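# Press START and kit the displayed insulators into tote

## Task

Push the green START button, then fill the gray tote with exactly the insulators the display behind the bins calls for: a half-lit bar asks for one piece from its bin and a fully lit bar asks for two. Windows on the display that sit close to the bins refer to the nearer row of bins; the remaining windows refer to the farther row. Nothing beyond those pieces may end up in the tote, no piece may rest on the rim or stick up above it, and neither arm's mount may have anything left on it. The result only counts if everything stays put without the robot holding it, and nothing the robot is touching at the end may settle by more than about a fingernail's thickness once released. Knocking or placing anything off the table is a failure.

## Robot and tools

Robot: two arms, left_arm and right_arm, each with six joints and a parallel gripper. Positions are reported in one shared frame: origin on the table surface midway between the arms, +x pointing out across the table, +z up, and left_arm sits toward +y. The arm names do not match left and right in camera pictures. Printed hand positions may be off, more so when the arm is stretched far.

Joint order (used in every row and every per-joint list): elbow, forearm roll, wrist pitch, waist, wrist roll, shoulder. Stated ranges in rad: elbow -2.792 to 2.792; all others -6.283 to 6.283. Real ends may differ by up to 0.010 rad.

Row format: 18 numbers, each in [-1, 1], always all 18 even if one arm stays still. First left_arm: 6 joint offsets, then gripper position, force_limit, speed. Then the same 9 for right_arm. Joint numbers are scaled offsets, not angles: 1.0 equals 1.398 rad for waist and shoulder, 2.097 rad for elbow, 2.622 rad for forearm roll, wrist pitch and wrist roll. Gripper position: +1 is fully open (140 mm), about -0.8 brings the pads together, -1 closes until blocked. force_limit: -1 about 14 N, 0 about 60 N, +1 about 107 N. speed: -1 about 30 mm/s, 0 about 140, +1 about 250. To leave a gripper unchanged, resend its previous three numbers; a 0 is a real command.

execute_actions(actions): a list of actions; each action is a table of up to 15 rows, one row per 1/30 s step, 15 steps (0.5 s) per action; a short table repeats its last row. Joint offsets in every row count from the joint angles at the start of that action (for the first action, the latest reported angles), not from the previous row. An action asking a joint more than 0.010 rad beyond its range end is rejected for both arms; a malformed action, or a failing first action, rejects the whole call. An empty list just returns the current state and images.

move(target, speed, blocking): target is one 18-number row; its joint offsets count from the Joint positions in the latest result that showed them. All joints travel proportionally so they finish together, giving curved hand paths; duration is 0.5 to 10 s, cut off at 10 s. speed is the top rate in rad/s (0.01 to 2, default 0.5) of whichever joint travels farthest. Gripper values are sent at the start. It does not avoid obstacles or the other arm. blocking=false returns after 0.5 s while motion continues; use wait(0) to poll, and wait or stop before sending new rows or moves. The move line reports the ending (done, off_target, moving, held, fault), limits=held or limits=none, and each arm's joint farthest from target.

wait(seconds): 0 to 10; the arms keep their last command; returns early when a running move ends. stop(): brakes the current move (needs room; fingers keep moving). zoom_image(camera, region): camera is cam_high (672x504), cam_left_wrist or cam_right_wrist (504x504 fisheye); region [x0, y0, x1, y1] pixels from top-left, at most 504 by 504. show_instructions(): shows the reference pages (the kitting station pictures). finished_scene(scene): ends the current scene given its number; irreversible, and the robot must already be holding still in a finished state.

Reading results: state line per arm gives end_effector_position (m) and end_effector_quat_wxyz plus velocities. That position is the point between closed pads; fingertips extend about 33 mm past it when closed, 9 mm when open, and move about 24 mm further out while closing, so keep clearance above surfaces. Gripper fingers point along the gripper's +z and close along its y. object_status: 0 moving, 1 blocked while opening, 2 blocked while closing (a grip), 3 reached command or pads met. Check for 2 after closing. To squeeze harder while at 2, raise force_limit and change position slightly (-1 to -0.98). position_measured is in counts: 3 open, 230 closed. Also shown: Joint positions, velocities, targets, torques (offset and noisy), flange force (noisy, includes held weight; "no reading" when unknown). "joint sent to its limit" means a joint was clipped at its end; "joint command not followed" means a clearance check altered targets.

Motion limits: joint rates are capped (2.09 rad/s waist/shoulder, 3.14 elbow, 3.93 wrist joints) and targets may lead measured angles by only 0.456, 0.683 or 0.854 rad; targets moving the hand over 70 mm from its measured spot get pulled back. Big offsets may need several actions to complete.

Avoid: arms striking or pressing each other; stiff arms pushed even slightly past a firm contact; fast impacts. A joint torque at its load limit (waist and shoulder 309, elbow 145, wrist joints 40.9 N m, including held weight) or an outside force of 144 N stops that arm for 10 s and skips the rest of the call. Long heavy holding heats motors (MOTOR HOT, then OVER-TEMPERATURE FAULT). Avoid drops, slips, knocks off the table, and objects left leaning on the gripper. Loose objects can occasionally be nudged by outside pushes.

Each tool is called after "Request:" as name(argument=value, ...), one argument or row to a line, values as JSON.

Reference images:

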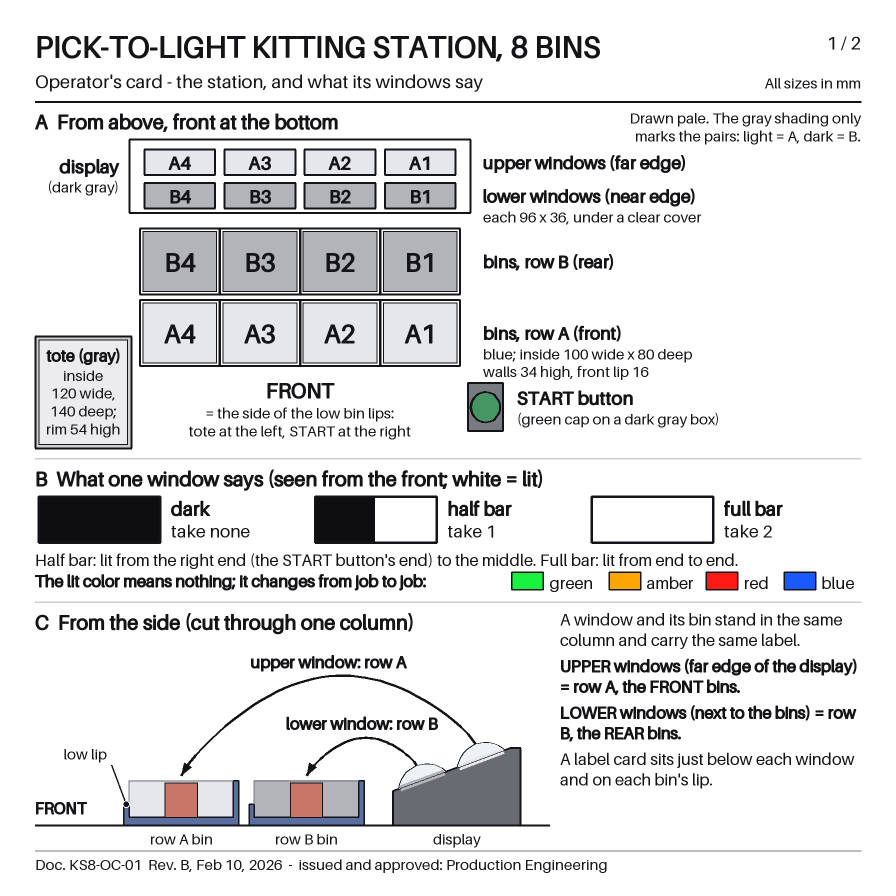

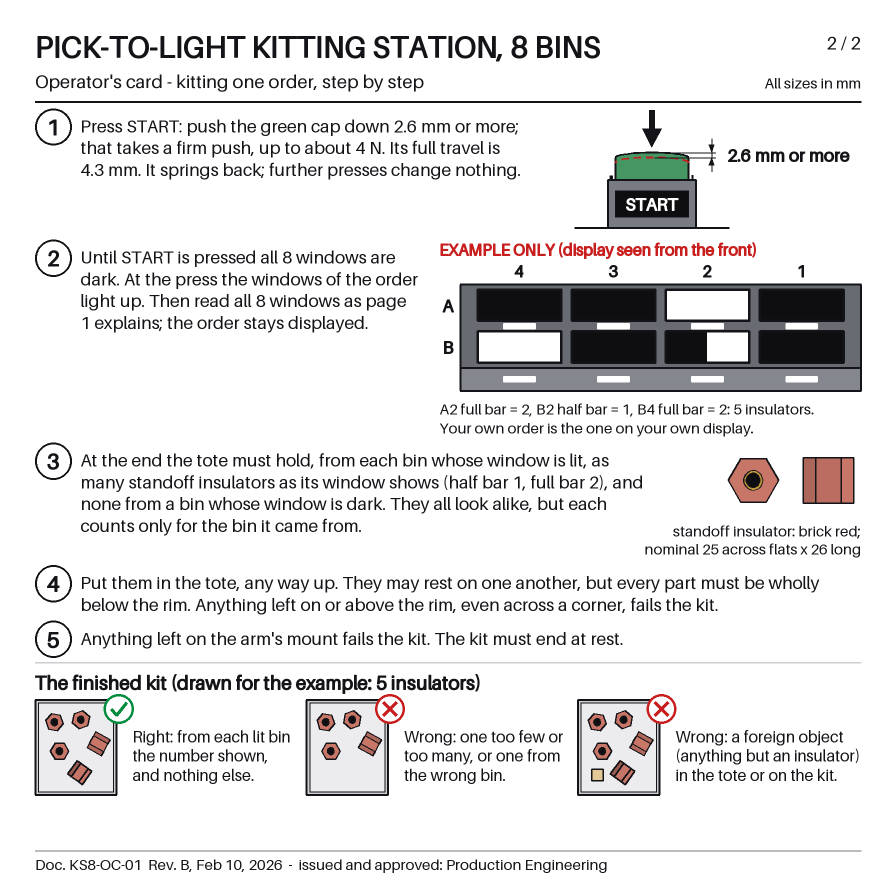

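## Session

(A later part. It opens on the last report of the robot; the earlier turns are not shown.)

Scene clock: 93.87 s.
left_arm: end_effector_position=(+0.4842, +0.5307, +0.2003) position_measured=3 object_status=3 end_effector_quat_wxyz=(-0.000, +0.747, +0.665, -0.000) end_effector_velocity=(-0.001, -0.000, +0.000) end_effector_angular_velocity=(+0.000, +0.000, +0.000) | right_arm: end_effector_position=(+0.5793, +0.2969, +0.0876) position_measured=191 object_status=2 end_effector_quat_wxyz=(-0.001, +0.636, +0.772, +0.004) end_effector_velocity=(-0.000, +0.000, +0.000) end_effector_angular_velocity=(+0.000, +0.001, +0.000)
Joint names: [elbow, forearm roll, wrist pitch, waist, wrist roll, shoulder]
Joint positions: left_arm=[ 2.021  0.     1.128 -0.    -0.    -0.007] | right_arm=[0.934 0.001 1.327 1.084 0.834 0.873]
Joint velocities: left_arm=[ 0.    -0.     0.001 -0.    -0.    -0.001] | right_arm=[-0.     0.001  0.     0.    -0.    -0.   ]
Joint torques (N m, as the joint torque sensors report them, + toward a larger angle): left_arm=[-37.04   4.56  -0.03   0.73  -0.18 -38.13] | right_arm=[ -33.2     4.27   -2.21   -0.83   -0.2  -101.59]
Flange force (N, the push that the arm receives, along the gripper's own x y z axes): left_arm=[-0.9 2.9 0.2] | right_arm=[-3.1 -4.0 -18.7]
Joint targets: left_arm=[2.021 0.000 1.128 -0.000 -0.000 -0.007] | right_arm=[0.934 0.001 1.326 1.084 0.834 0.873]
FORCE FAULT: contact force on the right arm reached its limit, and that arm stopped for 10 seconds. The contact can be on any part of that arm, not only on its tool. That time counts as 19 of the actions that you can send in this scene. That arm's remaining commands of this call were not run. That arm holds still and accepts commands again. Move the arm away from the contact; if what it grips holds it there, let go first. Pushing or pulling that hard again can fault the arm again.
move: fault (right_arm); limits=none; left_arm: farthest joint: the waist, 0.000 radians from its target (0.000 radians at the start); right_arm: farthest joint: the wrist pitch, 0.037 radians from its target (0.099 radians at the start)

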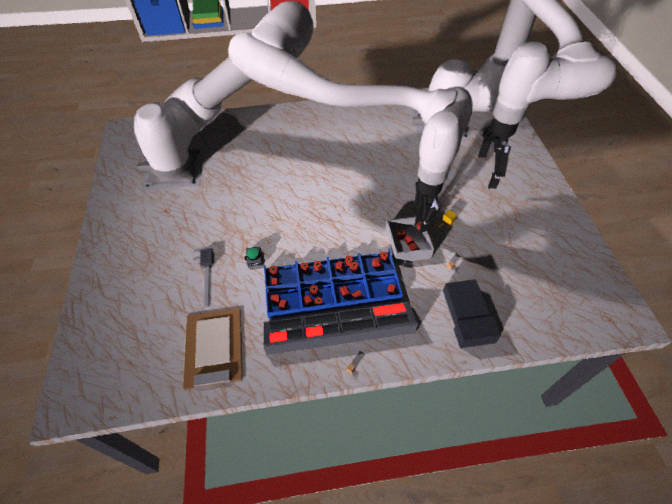

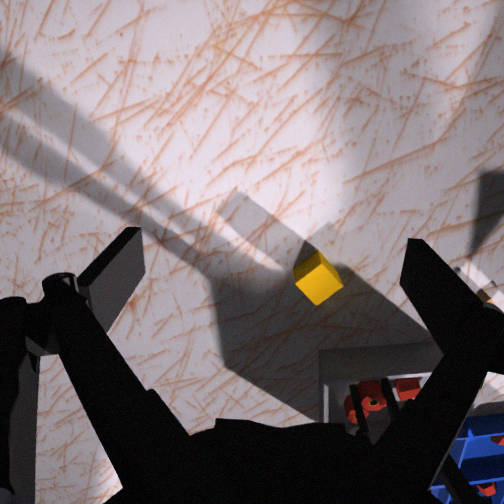

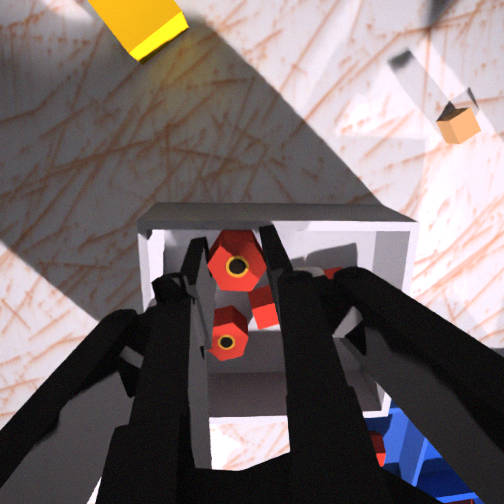

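Request:
move(
  target=[0,0,0,0,0,0,1,0,0,0.005,0,0.003,0,0,-0.012,-1,-0.5,0],
  speed=0.1,
)

Request:
move(
  target=[0,0,0,0,0,0,1,0,0,0.0146,0,-0.0026,-0.0093,-0.005,-0.0125,-1,-0.5,0],
  speed=0.1,
)

Scene clock: 94.93 s.
left_arm: end_effector_position=(+0.4842, +0.5307, +0.2003) position_measured=3 object_status=3 end_effector_quat_wxyz=(-0.000, +0.747, +0.665, -0.000) end_effector_velocity=(-0.000, +0.000, -0.000) end_effector_angular_velocity=(+0.000, +0.001, -0.000) | right_arm: end_effector_position=(+0.5759, +0.2914, +0.0989) position_measured=191 object_status=2 end_effector_quat_wxyz=(-0.001, +0.636, +0.772, +0.003) end_effector_velocity=(+0.000, -0.000, +0.000) end_effector_angular_velocity=(-0.000, +0.000, -0.001)
Joint names: [elbow, forearm roll, wrist pitch, waist, wrist roll, shoulder]
Joint positions: left_arm=[ 2.021  0.     1.128 -0.    -0.    -0.007] | right_arm=[0.944 0.001 1.334 1.084 0.834 0.856]
Joint velocities: left_arm=[ 0.     0.     0.001 -0.     0.     0.   ] | right_arm=[ 0.001  0.     0.    -0.     0.    -0.   ]
Joint torques (N m, as the joint torque sensors report them, + toward a larger angle): left_arm=[-37.62   4.3   -0.22  -0.26  -0.18 -37.28] | right_arm=[ -41.26    3.97   -0.02   -1.27    0.22 -121.24]
Flange force (N, the push that the arm receives, along the gripper's own x y z axes): left_arm=[0.8 0.6 -0.2] | right_arm=[2.4 0.9 1.9]
Joint targets: left_arm=[2.021 0.000 1.128 -0.000 -0.000 -0.007] | right_arm=[0.944 0.001 1.334 1.084 0.834 0.856]
move: done; limits=none; left_arm: farthest joint: the waist, 0.000 radians from its target (0.000 radians at the start); right_arm: farthest joint: the waist, 0.000 radians from its target (0.000 radians at the start)

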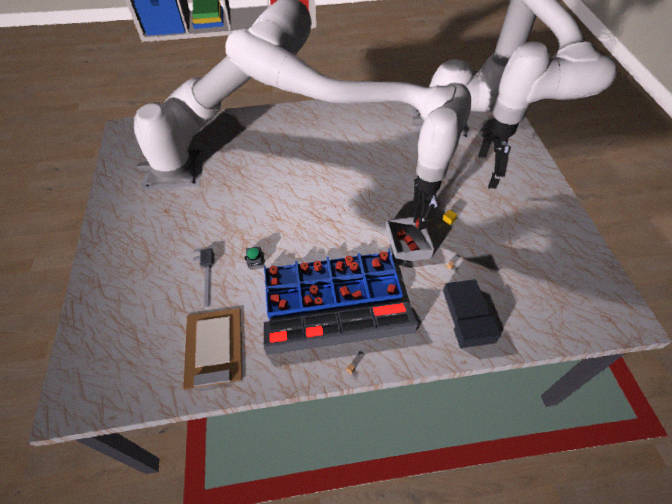

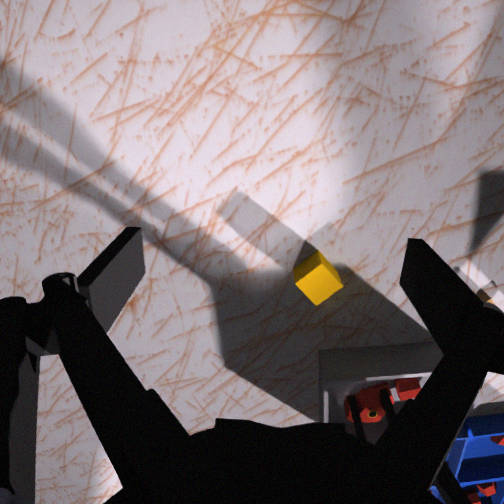

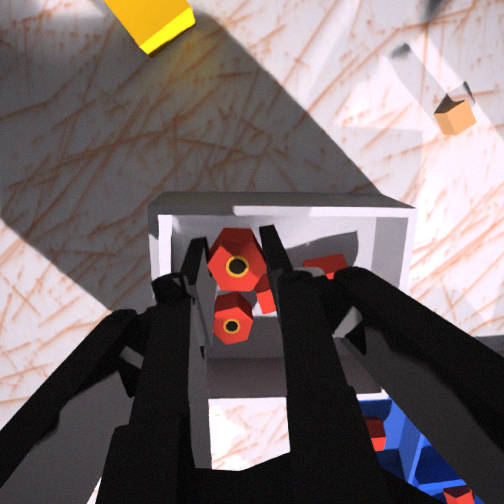

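Scene clock: 95.70 s.
left_arm: end_effector_position=(+0.4842, +0.5307, +0.2003) position_measured=3 object_status=3 end_effector_quat_wxyz=(-0.000, +0.747, +0.665, -0.000) end_effector_velocity=(-0.001, +0.000, -0.000) end_effector_angular_velocity=(-0.000, +0.000, +0.000) | right_arm: end_effector_position=(+0.5816, +0.2756, +0.0998) position_measured=191 object_status=2 end_effector_quat_wxyz=(-0.000, +0.636, +0.772, +0.000) end_effector_velocity=(-0.000, -0.000, -0.000) end_effector_angular_velocity=(+0.000, +0.001, +0.002)
Joint names: [elbow, forearm roll, wrist pitch, waist, wrist roll, shoulder]
Joint positions: left_arm=[ 2.021  0.     1.128 -0.    -0.    -0.007] | right_arm=[0.975 0.001 1.328 1.071 0.821 0.839]
Joint velocities: left_arm=[ 0.001 -0.    -0.     0.001  0.    -0.001] | right_arm=[ 0.001  0.001  0.    -0.    -0.003 -0.   ]
Joint torques (N m, as the joint torque sensors report them, + toward a larger angle): left_arm=[-37.64   4.38  -0.07   1.51  -0.18 -39.82] | right_arm=[ -40.85    4.58    0.22    2.93    0.49 -121.49]
Flange force (N, the push that the arm receives, along the gripper's own x y z axes): left_arm=[-2.2 4.5 2.2] | right_arm=[2.2 6.4 2.7]
Joint targets: left_arm=[2.021 0.000 1.128 -0.000 -0.000 -0.007] | right_arm=[0.975 0.001 1.328 1.071 0.821 0.839]
move: done; limits=none; left_arm: farthest joint: the waist, 0.000 radians from its target (0.000 radians at the start); right_arm: farthest joint: the waist, 0.000 radians from its target (0.013 radians at the start)

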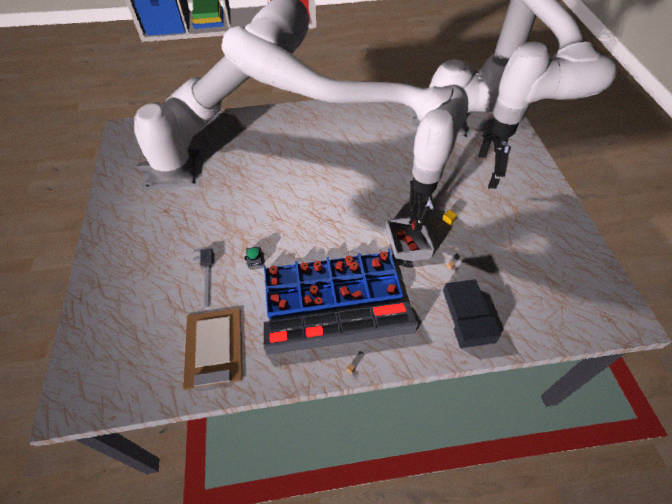

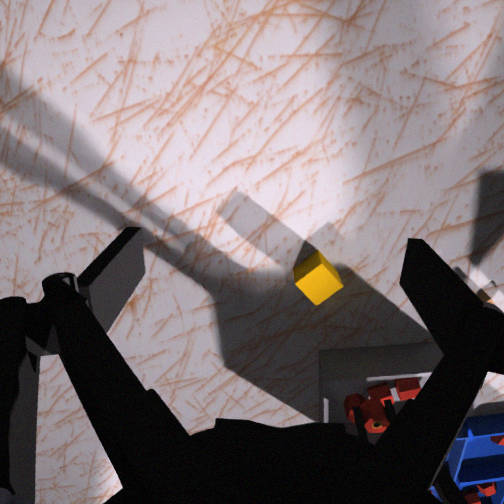

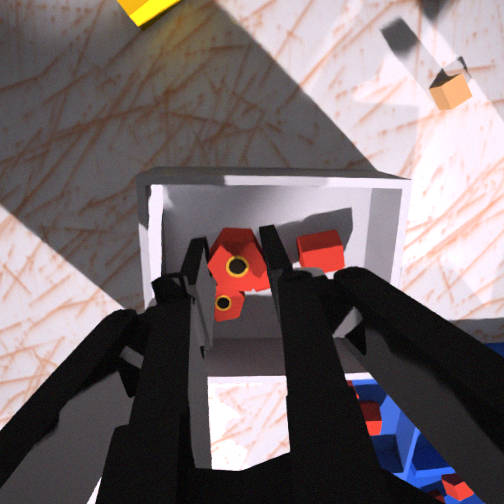

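Descend slowly 2.5 cm.

Request:
move(
  target=[0,0,0,0,0,0,1,0,0,0.0116,0,-0.0137,0,0,0.0082,-1,-0.5,0],
  speed=0.03,
)

Request:
move(
  target=[0,0,0,0,0,0,1,0,0,0.0065,0,-0.0082,0,0,0.0057,-1,-0.5,0],
  speed=0.02,
)

Scene clock: 97.37 s.
left_arm: end_effector_position=(+0.4842, +0.5307, +0.2003) position_measured=3 object_status=3 end_effector_quat_wxyz=(-0.000, +0.747, +0.665, -0.000) end_effector_velocity=(+0.000, +0.000, +0.000) end_effector_angular_velocity=(+0.000, +0.001, -0.000) | right_arm: end_effector_position=(+0.5814, +0.2752, +0.0752) position_measured=191 object_status=2 end_effector_quat_wxyz=(-0.000, +0.636, +0.772, +0.000) end_effector_velocity=(-0.000, +0.000, -0.000) end_effector_angular_velocity=(+0.001, +0.001, -0.000)
Joint names: [elbow, forearm roll, wrist pitch, waist, wrist roll, shoulder]
Joint positions: left_arm=[ 2.021  0.     1.128 -0.    -0.    -0.007] | right_arm=[0.999 0.001 1.292 1.071 0.821 0.85 ]
Joint velocities: left_arm=[-0.001  0.     0.001  0.001  0.001  0.001] | right_arm=[ 0.     0.001 -0.001 -0.     0.     0.   ]
Joint torques (N m, as the joint torque sensors report them, + toward a larger angle): left_arm=[-37.51   4.5   -0.13  -0.6    0.08 -36.55] | right_arm=[ -40.75    4.05    0.39   -0.08    0.4  -120.95]
Flange force (N, the push that the arm receives, along the gripper's own x y z axes): left_arm=[1.1 -0.4 -0.8] | right_arm=[1.8 2.0 2.8]
Joint targets: left_arm=[2.021 0.000 1.128 -0.000 -0.000 -0.007] | right_arm=[0.999 0.001 1.292 1.071 0.821 0.850]
move: done; limits=none; left_arm: farthest joint: the waist, 0.000 radians from its target (0.000 radians at the start); right_arm: farthest joint: the waist, 0.000 radians from its target (0.000 radians at the start)

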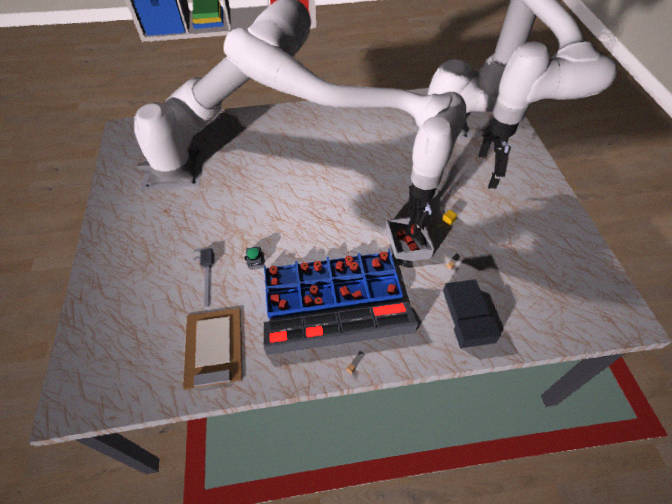

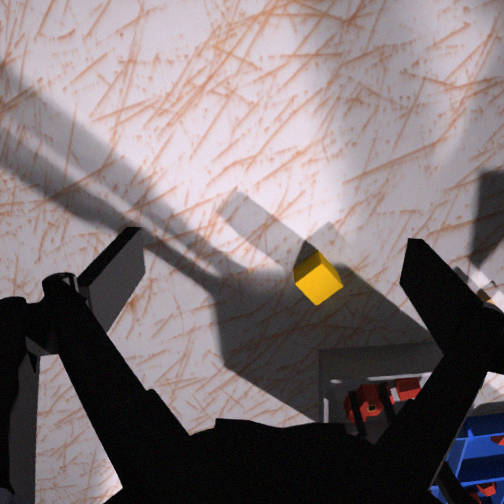

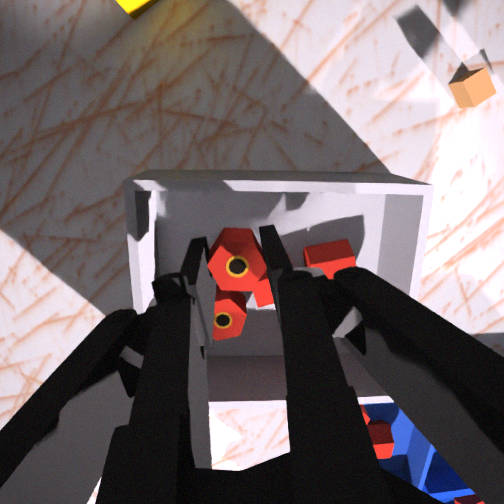

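Scene clock: 98.67 s.
left_arm: end_effector_position=(+0.4842, +0.5307, +0.2003) position_measured=3 object_status=3 end_effector_quat_wxyz=(-0.000, +0.747, +0.665, -0.000) end_effector_velocity=(-0.000, +0.000, -0.000) end_effector_angular_velocity=(+0.000, +0.000, -0.000) | right_arm: end_effector_position=(+0.5813, +0.2750, +0.0599) position_measured=191 object_status=2 end_effector_quat_wxyz=(-0.000, +0.636, +0.772, +0.000) end_effector_velocity=(-0.000, +0.000, -0.000) end_effector_angular_velocity=(+0.001, +0.002, -0.001)
Joint names: [elbow, forearm roll, wrist pitch, waist, wrist roll, shoulder]
Joint positions: left_arm=[ 2.021  0.     1.128 -0.    -0.    -0.007] | right_arm=[1.013 0.001 1.27  1.071 0.821 0.858]
Joint velocities: left_arm=[ 0.  0.  0.  0.  0. -0.] | right_arm=[ 0.     0.002 -0.001 -0.     0.     0.   ]
Joint torques (N m, as the joint torque sensors report them, + toward a larger angle): left_arm=[-37.31   4.3   -0.2   -1.3   -0.08 -38.35] | right_arm=[ -40.59    4.37    0.33    1.89    0.02 -117.72]
Flange force (N, the push that the arm receives, along the gripper's own x y z axes): left_arm=[2.9 3.0 0.2] | right_arm=[-4.4 -1.2 0.9]
Joint targets: left_arm=[2.021 0.000 1.128 -0.000 -0.000 -0.007] | right_arm=[1.013 0.001 1.270 1.071 0.821 0.858]
move: done; limits=none; left_arm: farthest joint: the waist, 0.000 radians from its target (0.000 radians at the start); right_arm: farthest joint: the waist, 0.000 radians from its target (0.000 radians at the start)

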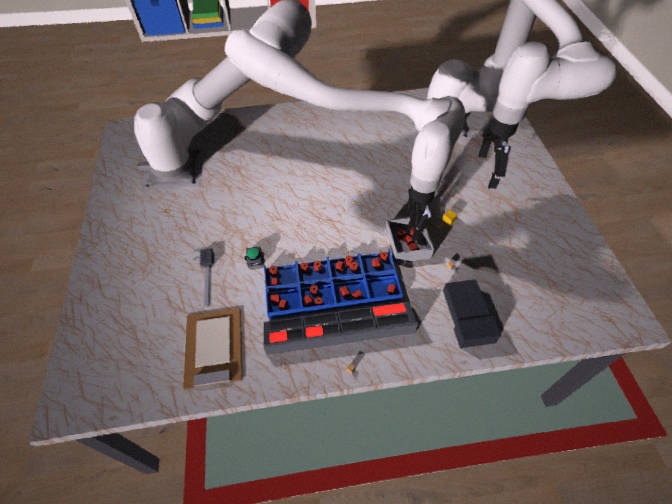

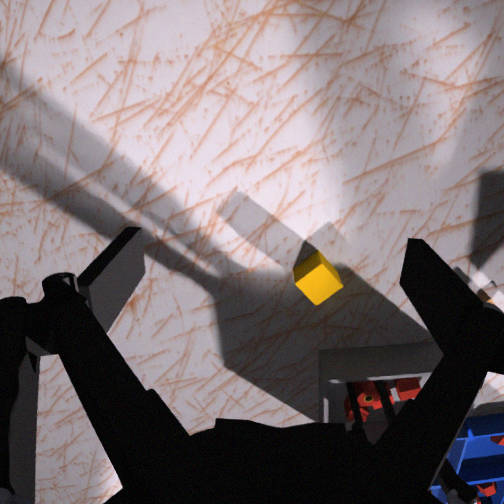

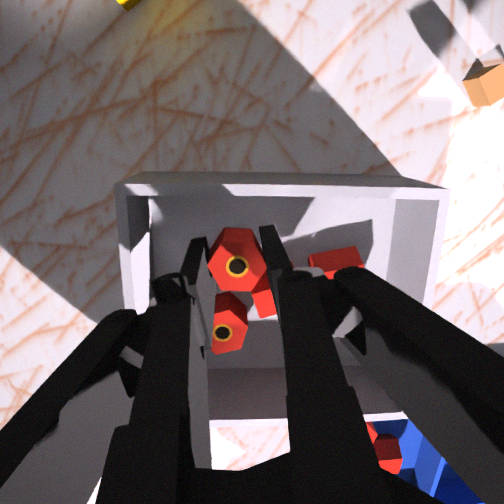

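Request:
move(
  target=[0,0,0,0,0,0,1,0,0,0.0035,0,-0.0044,0,0,0.003,-1,-0.5,0],
  speed=0.02,
)

Request:
execute_actions(
  actions=[
    [[0,0,0,0,0,0,1,0,0,0,0,0,0,0,0,-0.5,-0.5,0]],
  ],
)

Request:
move(
  target=[0,0,0,0,0,0,1,0,0,-0.05,0,0.06,0,0,-0.037,-0.5,-0.5,0],
  speed=0.3,
)

Scene clock: 99.73 s.
left_arm: end_effector_position=(+0.4842, +0.5307, +0.2003) position_measured=3 object_status=3 end_effector_quat_wxyz=(-0.000, +0.747, +0.665, -0.000) end_effector_velocity=(+0.001, -0.000, +0.000) end_effector_angular_velocity=(-0.000, -0.001, -0.000) | right_arm: end_effector_position=(+0.5811, +0.2748, +0.0518) position_measured=191 object_status=2 end_effector_quat_wxyz=(-0.000, +0.636, +0.772, +0.000) end_effector_velocity=(-0.000, -0.000, -0.000) end_effector_angular_velocity=(-0.000, +0.000, -0.001)
Joint names: [elbow, forearm roll, wrist pitch, waist, wrist roll, shoulder]
Joint positions: left_arm=[ 2.021  0.     1.128 -0.    -0.    -0.007] | right_arm=[1.02  0.001 1.259 1.071 0.821 0.862]
Joint velocities: left_arm=[-0.001  0.    -0.    -0.    -0.     0.   ] | right_arm=[ 0.     0.    -0.    -0.     0.001  0.   ]
Joint torques (N m, as the joint torque sensors report them, + toward a larger angle): left_arm=[-36.75   4.44  -0.12  -1.07  -0.1  -38.35] | right_arm=[ -41.44    4.4    -0.16   -1.8     0.14 -124.62]
Flange force (N, the push that the arm receives, along the gripper's own x y z axes): left_arm=[2.6 4.0 -0.1] | right_arm=[5.4 2.4 4.8]
Joint targets: left_arm=[2.021 0.000 1.128 -0.000 -0.000 -0.007] | right_arm=[1.020 0.001 1.259 1.071 0.821 0.863]
move: done; limits=none; left_arm: farthest joint: the waist, 0.000 radians from its target (0.000 radians at the start); right_arm: farthest joint: the waist, 0.000 radians from its target (0.000 radians at the start)

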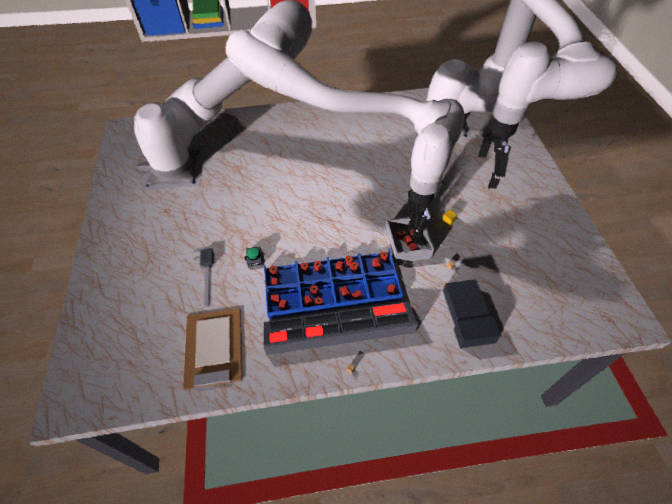

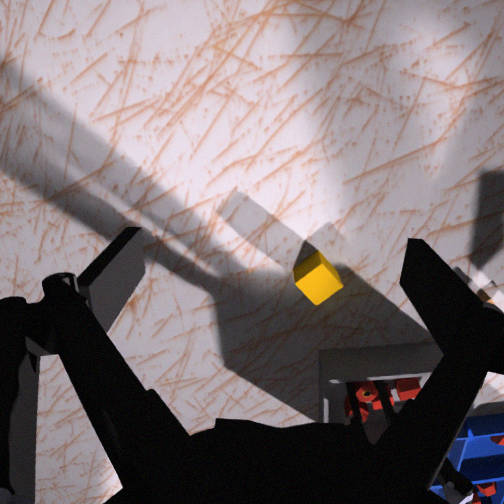

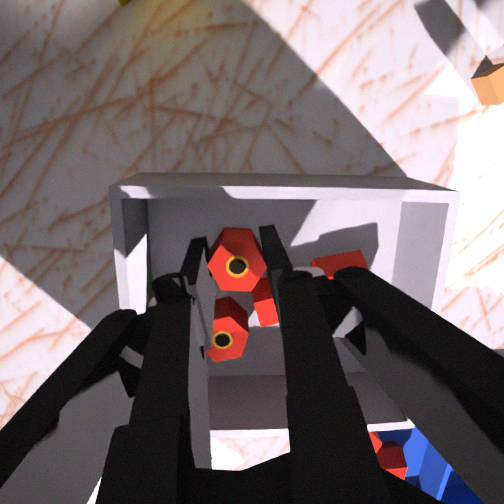

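Scene clock: 100.23 s.
left_arm: end_effector_position=(+0.4842, +0.5307, +0.2003) position_measured=3 object_status=3 end_effector_quat_wxyz=(-0.000, +0.747, +0.665, -0.000) end_effector_velocity=(-0.000, +0.000, +0.000) end_effector_angular_velocity=(+0.000, +0.000, +0.001) | right_arm: end_effector_position=(+0.5811, +0.2748, +0.0518) position_measured=191 object_status=3 end_effector_quat_wxyz=(-0.000, +0.636, +0.772, +0.000) end_effector_velocity=(+0.000, +0.000, +0.000) end_effector_angular_velocity=(+0.001, -0.000, +0.000)
Joint names: [elbow, forearm roll, wrist pitch, waist, wrist roll, shoulder]
Joint positions: left_arm=[ 2.021  0.     1.128 -0.    -0.    -0.007] | right_arm=[1.02  0.001 1.259 1.071 0.821 0.862]
Joint velocities: left_arm=[ 0.     0.     0.001  0.    -0.    -0.001] | right_arm=[-0.     0.    -0.    -0.    -0.001 -0.   ]
Joint torques (N m, as the joint torque sensors report them, + toward a larger angle): left_arm=[-36.66   4.18   0.16  -0.65   0.04 -37.28] | right_arm=[ -40.81    4.3     0.47   -2.11    0.1  -121.67]
Flange force (N, the push that the arm receives, along the gripper's own x y z axes): left_arm=[1.4 1.8 -0.5] | right_arm=[2.4 -0.3 3.4]
Joint targets: left_arm=[2.021 0.000 1.128 -0.000 -0.000 -0.007] | right_arm=[1.020 0.001 1.259 1.071 0.821 0.862]

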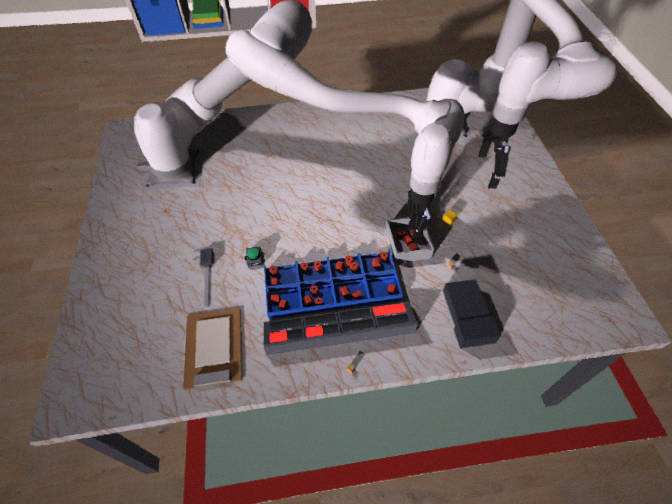

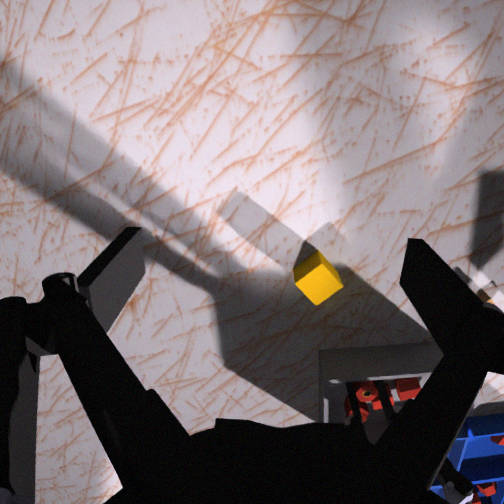

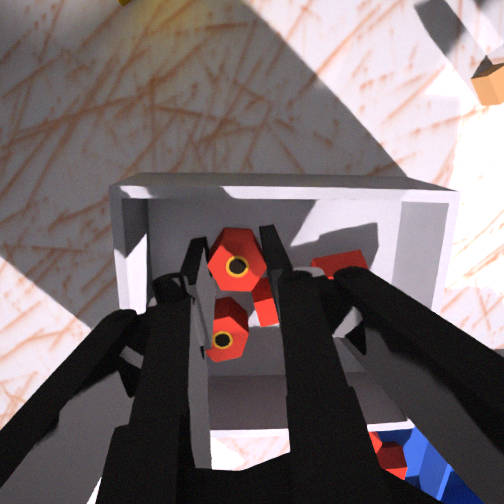

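Scene clock: 101.17 s.
left_arm: end_effector_position=(+0.4842, +0.5307, +0.2003) position_measured=3 object_status=3 end_effector_quat_wxyz=(-0.000, +0.747, +0.665, -0.000) end_effector_velocity=(-0.000, +0.000, -0.001) end_effector_angular_velocity=(+0.000, +0.001, +0.000) | right_arm: end_effector_position=(+0.5803, +0.2736, +0.1606) position_measured=191 object_status=3 end_effector_quat_wxyz=(-0.000, +0.636, +0.772, -0.000) end_effector_velocity=(+0.000, +0.000, +0.001) end_effector_angular_velocity=(+0.001, -0.000, -0.000)
Joint names: [elbow, forearm roll, wrist pitch, waist, wrist roll, shoulder]
Joint positions: left_arm=[ 2.021  0.     1.128 -0.    -0.    -0.007] | right_arm=[0.915 0.001 1.416 1.071 0.821 0.811]
Joint velocities: left_arm=[0.    0.    0.    0.    0.    0.001] | right_arm=[-0.  0. -0. -0.  0. -0.]
Joint torques (N m, as the joint torque sensors report them, + toward a larger angle): left_arm=[-36.84   4.43  -0.35  -0.14  -0.16 -38.47] | right_arm=[ -42.93    4.38    0.11    0.83   -0.17 -116.7 ]
Flange force (N, the push that the arm receives, along the gripper's own x y z axes): left_arm=[0.9 4.0 -0.1] | right_arm=[-4.7 -3.1 2.7]
Joint targets: left_arm=[2.021 0.000 1.128 -0.000 -0.000 -0.007] | right_arm=[0.915 0.001 1.416 1.071 0.821 0.811]
move: done; limits=none; left_arm: farthest joint: the waist, 0.000 radians from its target (0.000 radians at the start); right_arm: farthest joint: the shoulder, 0.001 radians from its target (0.052 radians at the start)

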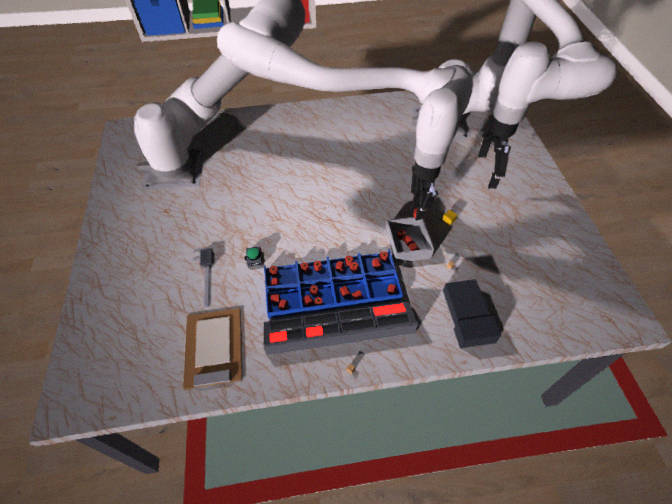

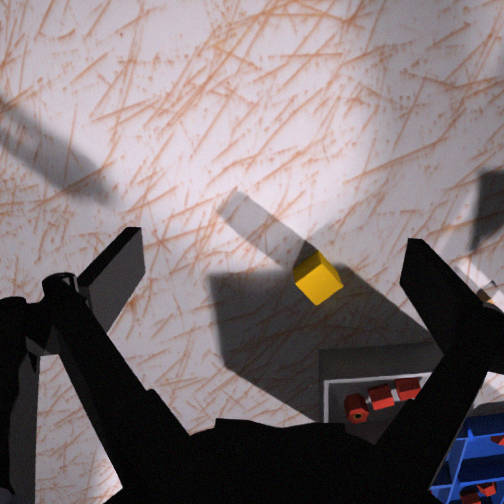

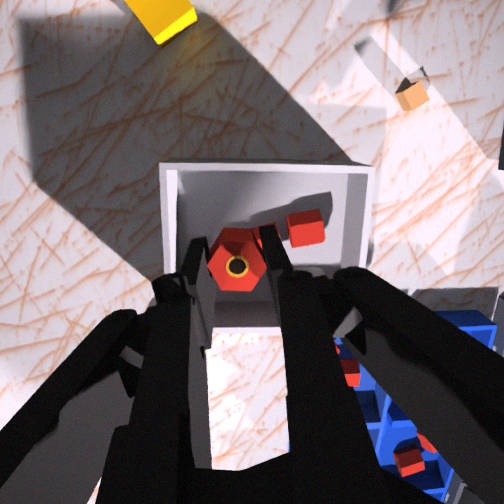

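Still held; redo with wider opening.

Request:
move(
  target=[0,0,0,0,0,0,1,0,0,0.05,0,-0.06,0,0,0.0365,-0.5,-0.5,0],
  speed=0.12,
)

Request:
execute_actions(
  actions=[
    [[0,0,0,0,0,0,1,0,0,0,0,0,0,0,0,-0.4,-0.5,0]],
  ],
)

Request:
move(
  target=[0,0,0,0,0,0,1,0,0,-0.05,0,0.06,0,0,-0.037,-0.4,-0.5,0],
  speed=0.3,
)

Scene clock: 104.37 s.
left_arm: end_effector_position=(+0.4842, +0.5307, +0.2003) position_measured=3 object_status=3 end_effector_quat_wxyz=(-0.000, +0.747, +0.665, -0.000) end_effector_velocity=(+0.000, -0.000, +0.001) end_effector_angular_velocity=(-0.000, -0.001, -0.000) | right_arm: end_effector_position=(+0.5812, +0.2749, +0.0525) position_measured=191 object_status=3 end_effector_quat_wxyz=(-0.000, +0.636, +0.772, +0.000) end_effector_velocity=(+0.000, -0.000, -0.001) end_effector_angular_velocity=(-0.000, -0.001, +0.000)
Joint names: [elbow, forearm roll, wrist pitch, waist, wrist roll, shoulder]
Joint positions: left_arm=[ 2.021  0.     1.128 -0.    -0.    -0.007] | right_arm=[1.02  0.001 1.259 1.071 0.821 0.862]
Joint velocities: left_arm=[-0.001  0.     0.    -0.     0.    -0.001] | right_arm=[ 0.001 -0.001 -0.001  0.     0.     0.   ]
Joint torques (N m, as the joint torque sensors report them, + toward a larger angle): left_arm=[-37.02   4.54  -0.07  -1.04   0.01 -37.06] | right_arm=[ -40.62    3.99    0.1     1.31    0.31 -119.19]
Flange force (N, the push that the arm receives, along the gripper's own x y z axes): left_arm=[2.2 1.1 -1.1] | right_arm=[-2.3 0.0 1.5]
Joint targets: left_arm=[2.021 0.000 1.128 -0.000 -0.000 -0.007] | right_arm=[1.020 0.001 1.259 1.071 0.821 0.862]
move: done; limits=none; left_arm: farthest joint: the waist, 0.000 radians from its target (0.000 radians at the start); right_arm: farthest joint: the waist, 0.000 radians from its target (0.000 radians at the start)

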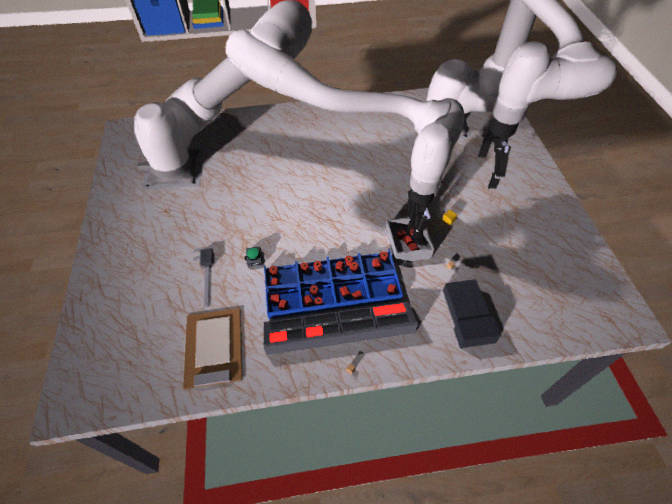

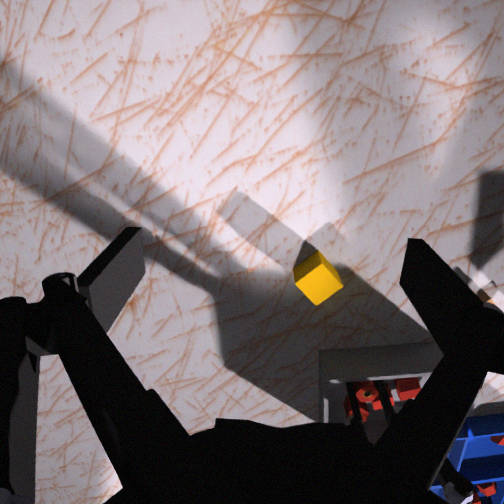

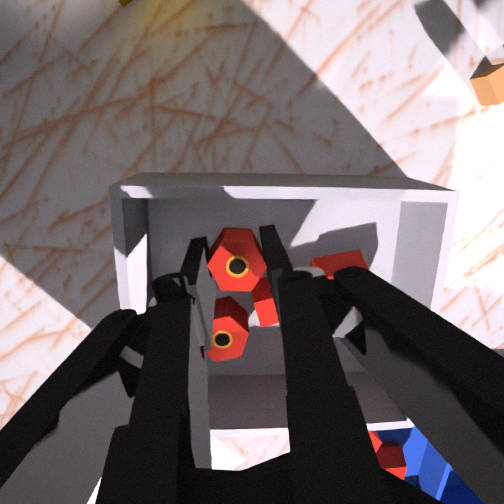

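Scene clock: 104.87 s.
left_arm: end_effector_position=(+0.4842, +0.5307, +0.2003) position_measured=3 object_status=3 end_effector_quat_wxyz=(-0.000, +0.747, +0.665, -0.000) end_effector_velocity=(-0.001, +0.000, +0.000) end_effector_angular_velocity=(+0.000, +0.001, +0.000) | right_arm: end_effector_position=(+0.5812, +0.2749, +0.0525) position_measured=179 object_status=3 end_effector_quat_wxyz=(-0.000, +0.636, +0.772, +0.000) end_effector_velocity=(-0.000, +0.000, +0.000) end_effector_angular_velocity=(+0.001, -0.000, -0.001)
Joint names: [elbow, forearm roll, wrist pitch, waist, wrist roll, shoulder]
Joint positions: left_arm=[ 2.021  0.     1.128 -0.    -0.    -0.007] | right_arm=[1.02  0.001 1.259 1.071 0.821 0.862]
Joint velocities: left_arm=[ 0.001  0.     0.001  0.001 -0.    -0.001] | right_arm=[-0.001  0.     0.     0.     0.001  0.   ]
Joint torques (N m, as the joint torque sensors report them, + toward a larger angle): left_arm=[-37.45   4.56   0.05   0.09  -0.03 -37.47] | right_arm=[ -40.72    4.37    0.41    0.28   -0.1  -119.47]
Flange force (N, the push that the arm receives, along the gripper's own x y z axes): left_arm=[0.1 0.9 0.1] | right_arm=[-1.7 -1.2 2.2]
Joint targets: left_arm=[2.021 0.000 1.128 -0.000 -0.000 -0.007] | right_arm=[1.020 0.001 1.259 1.071 0.821 0.862]

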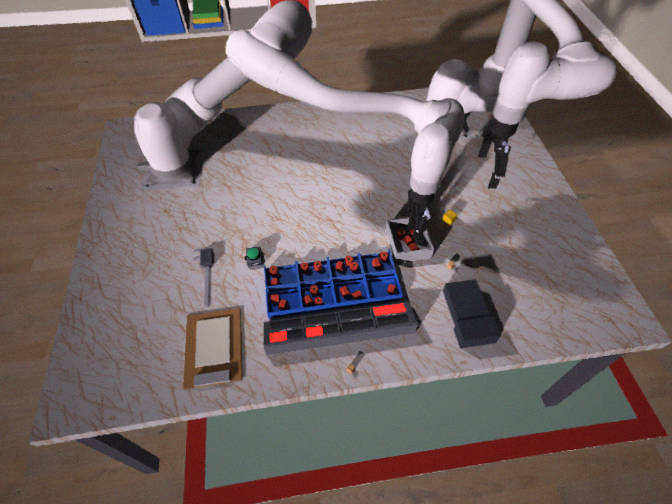

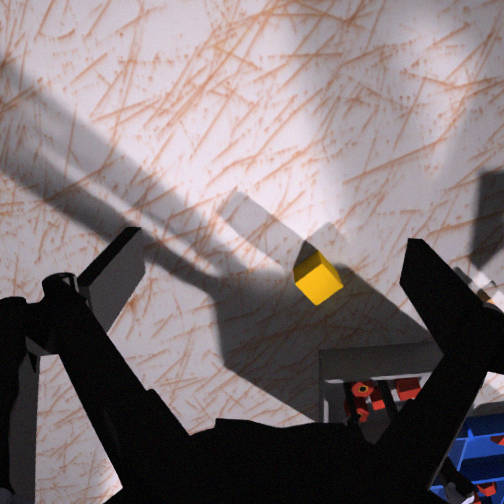

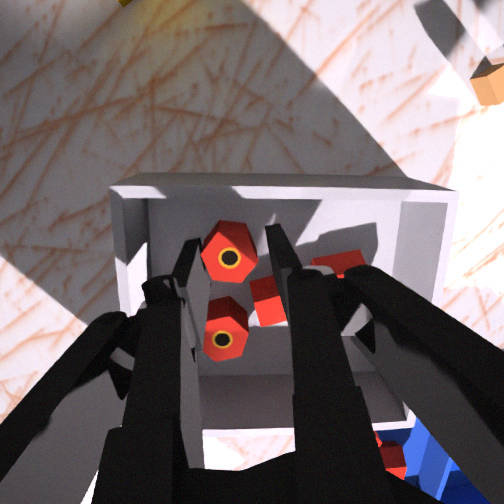

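Scene clock: 105.80 s.
left_arm: end_effector_position=(+0.4842, +0.5307, +0.2003) position_measured=3 object_status=3 end_effector_quat_wxyz=(-0.000, +0.747, +0.665, -0.000) end_effector_velocity=(-0.000, -0.000, +0.000) end_effector_angular_velocity=(-0.000, -0.001, -0.000) | right_arm: end_effector_position=(+0.5803, +0.2736, +0.1613) position_measured=179 object_status=3 end_effector_quat_wxyz=(-0.000, +0.636, +0.772, +0.000) end_effector_velocity=(-0.001, +0.000, +0.001) end_effector_angular_velocity=(+0.001, +0.001, +0.002)
Joint names: [elbow, forearm roll, wrist pitch, waist, wrist roll, shoulder]
Joint positions: left_arm=[ 2.021  0.     1.128 -0.    -0.    -0.007] | right_arm=[0.915 0.001 1.416 1.071 0.821 0.81 ]
Joint velocities: left_arm=[ 0.    -0.    -0.001 -0.    -0.    -0.   ] | right_arm=[-0.001  0.001  0.     0.    -0.002 -0.   ]
Joint torques (N m, as the joint torque sensors report them, + toward a larger angle): left_arm=[-37.56   4.58  -0.33  -0.72  -0.2  -36.96] | right_arm=[ -41.53    4.75    0.2     1.09    0.14 -119.17]
Flange force (N, the push that the arm receives, along the gripper's own x y z axes): left_arm=[1.8 0.4 -1.0] | right_arm=[2.6 3.8 1.8]
Joint targets: left_arm=[2.021 0.000 1.128 -0.000 -0.000 -0.007] | right_arm=[0.915 0.001 1.416 1.071 0.821 0.810]
move: done; limits=none; left_arm: farthest joint: the waist, 0.000 radians from its target (0.000 radians at the start); right_arm: farthest joint: the waist, 0.000 radians from its target (0.000 radians at the start)

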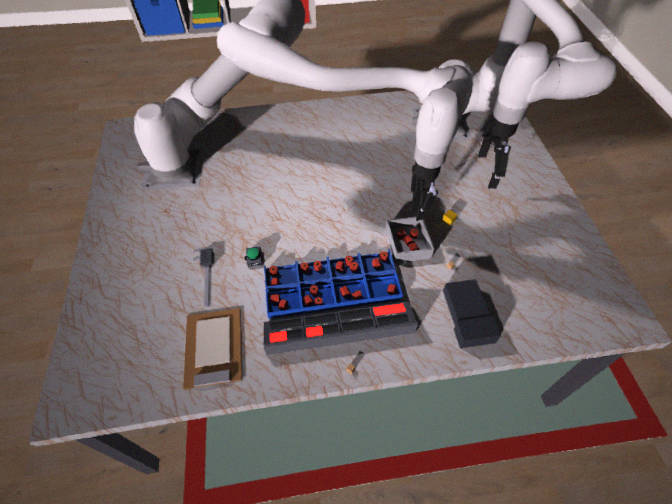

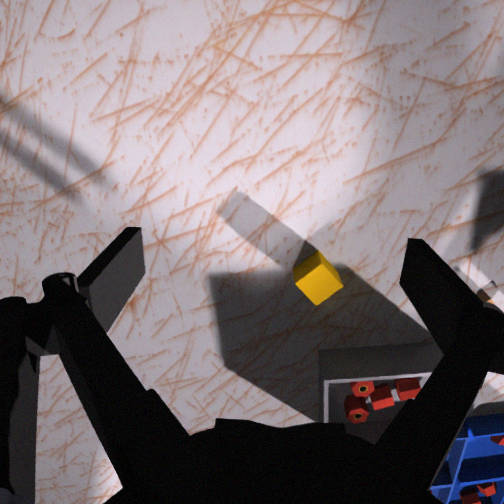

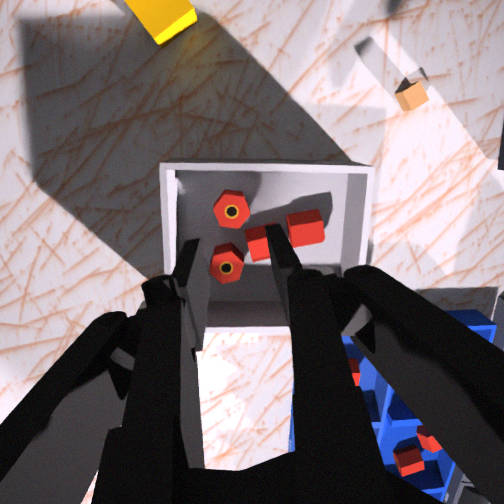

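Request:
finished_scene(
  scene=1,
)

The scene is finished: the task was done.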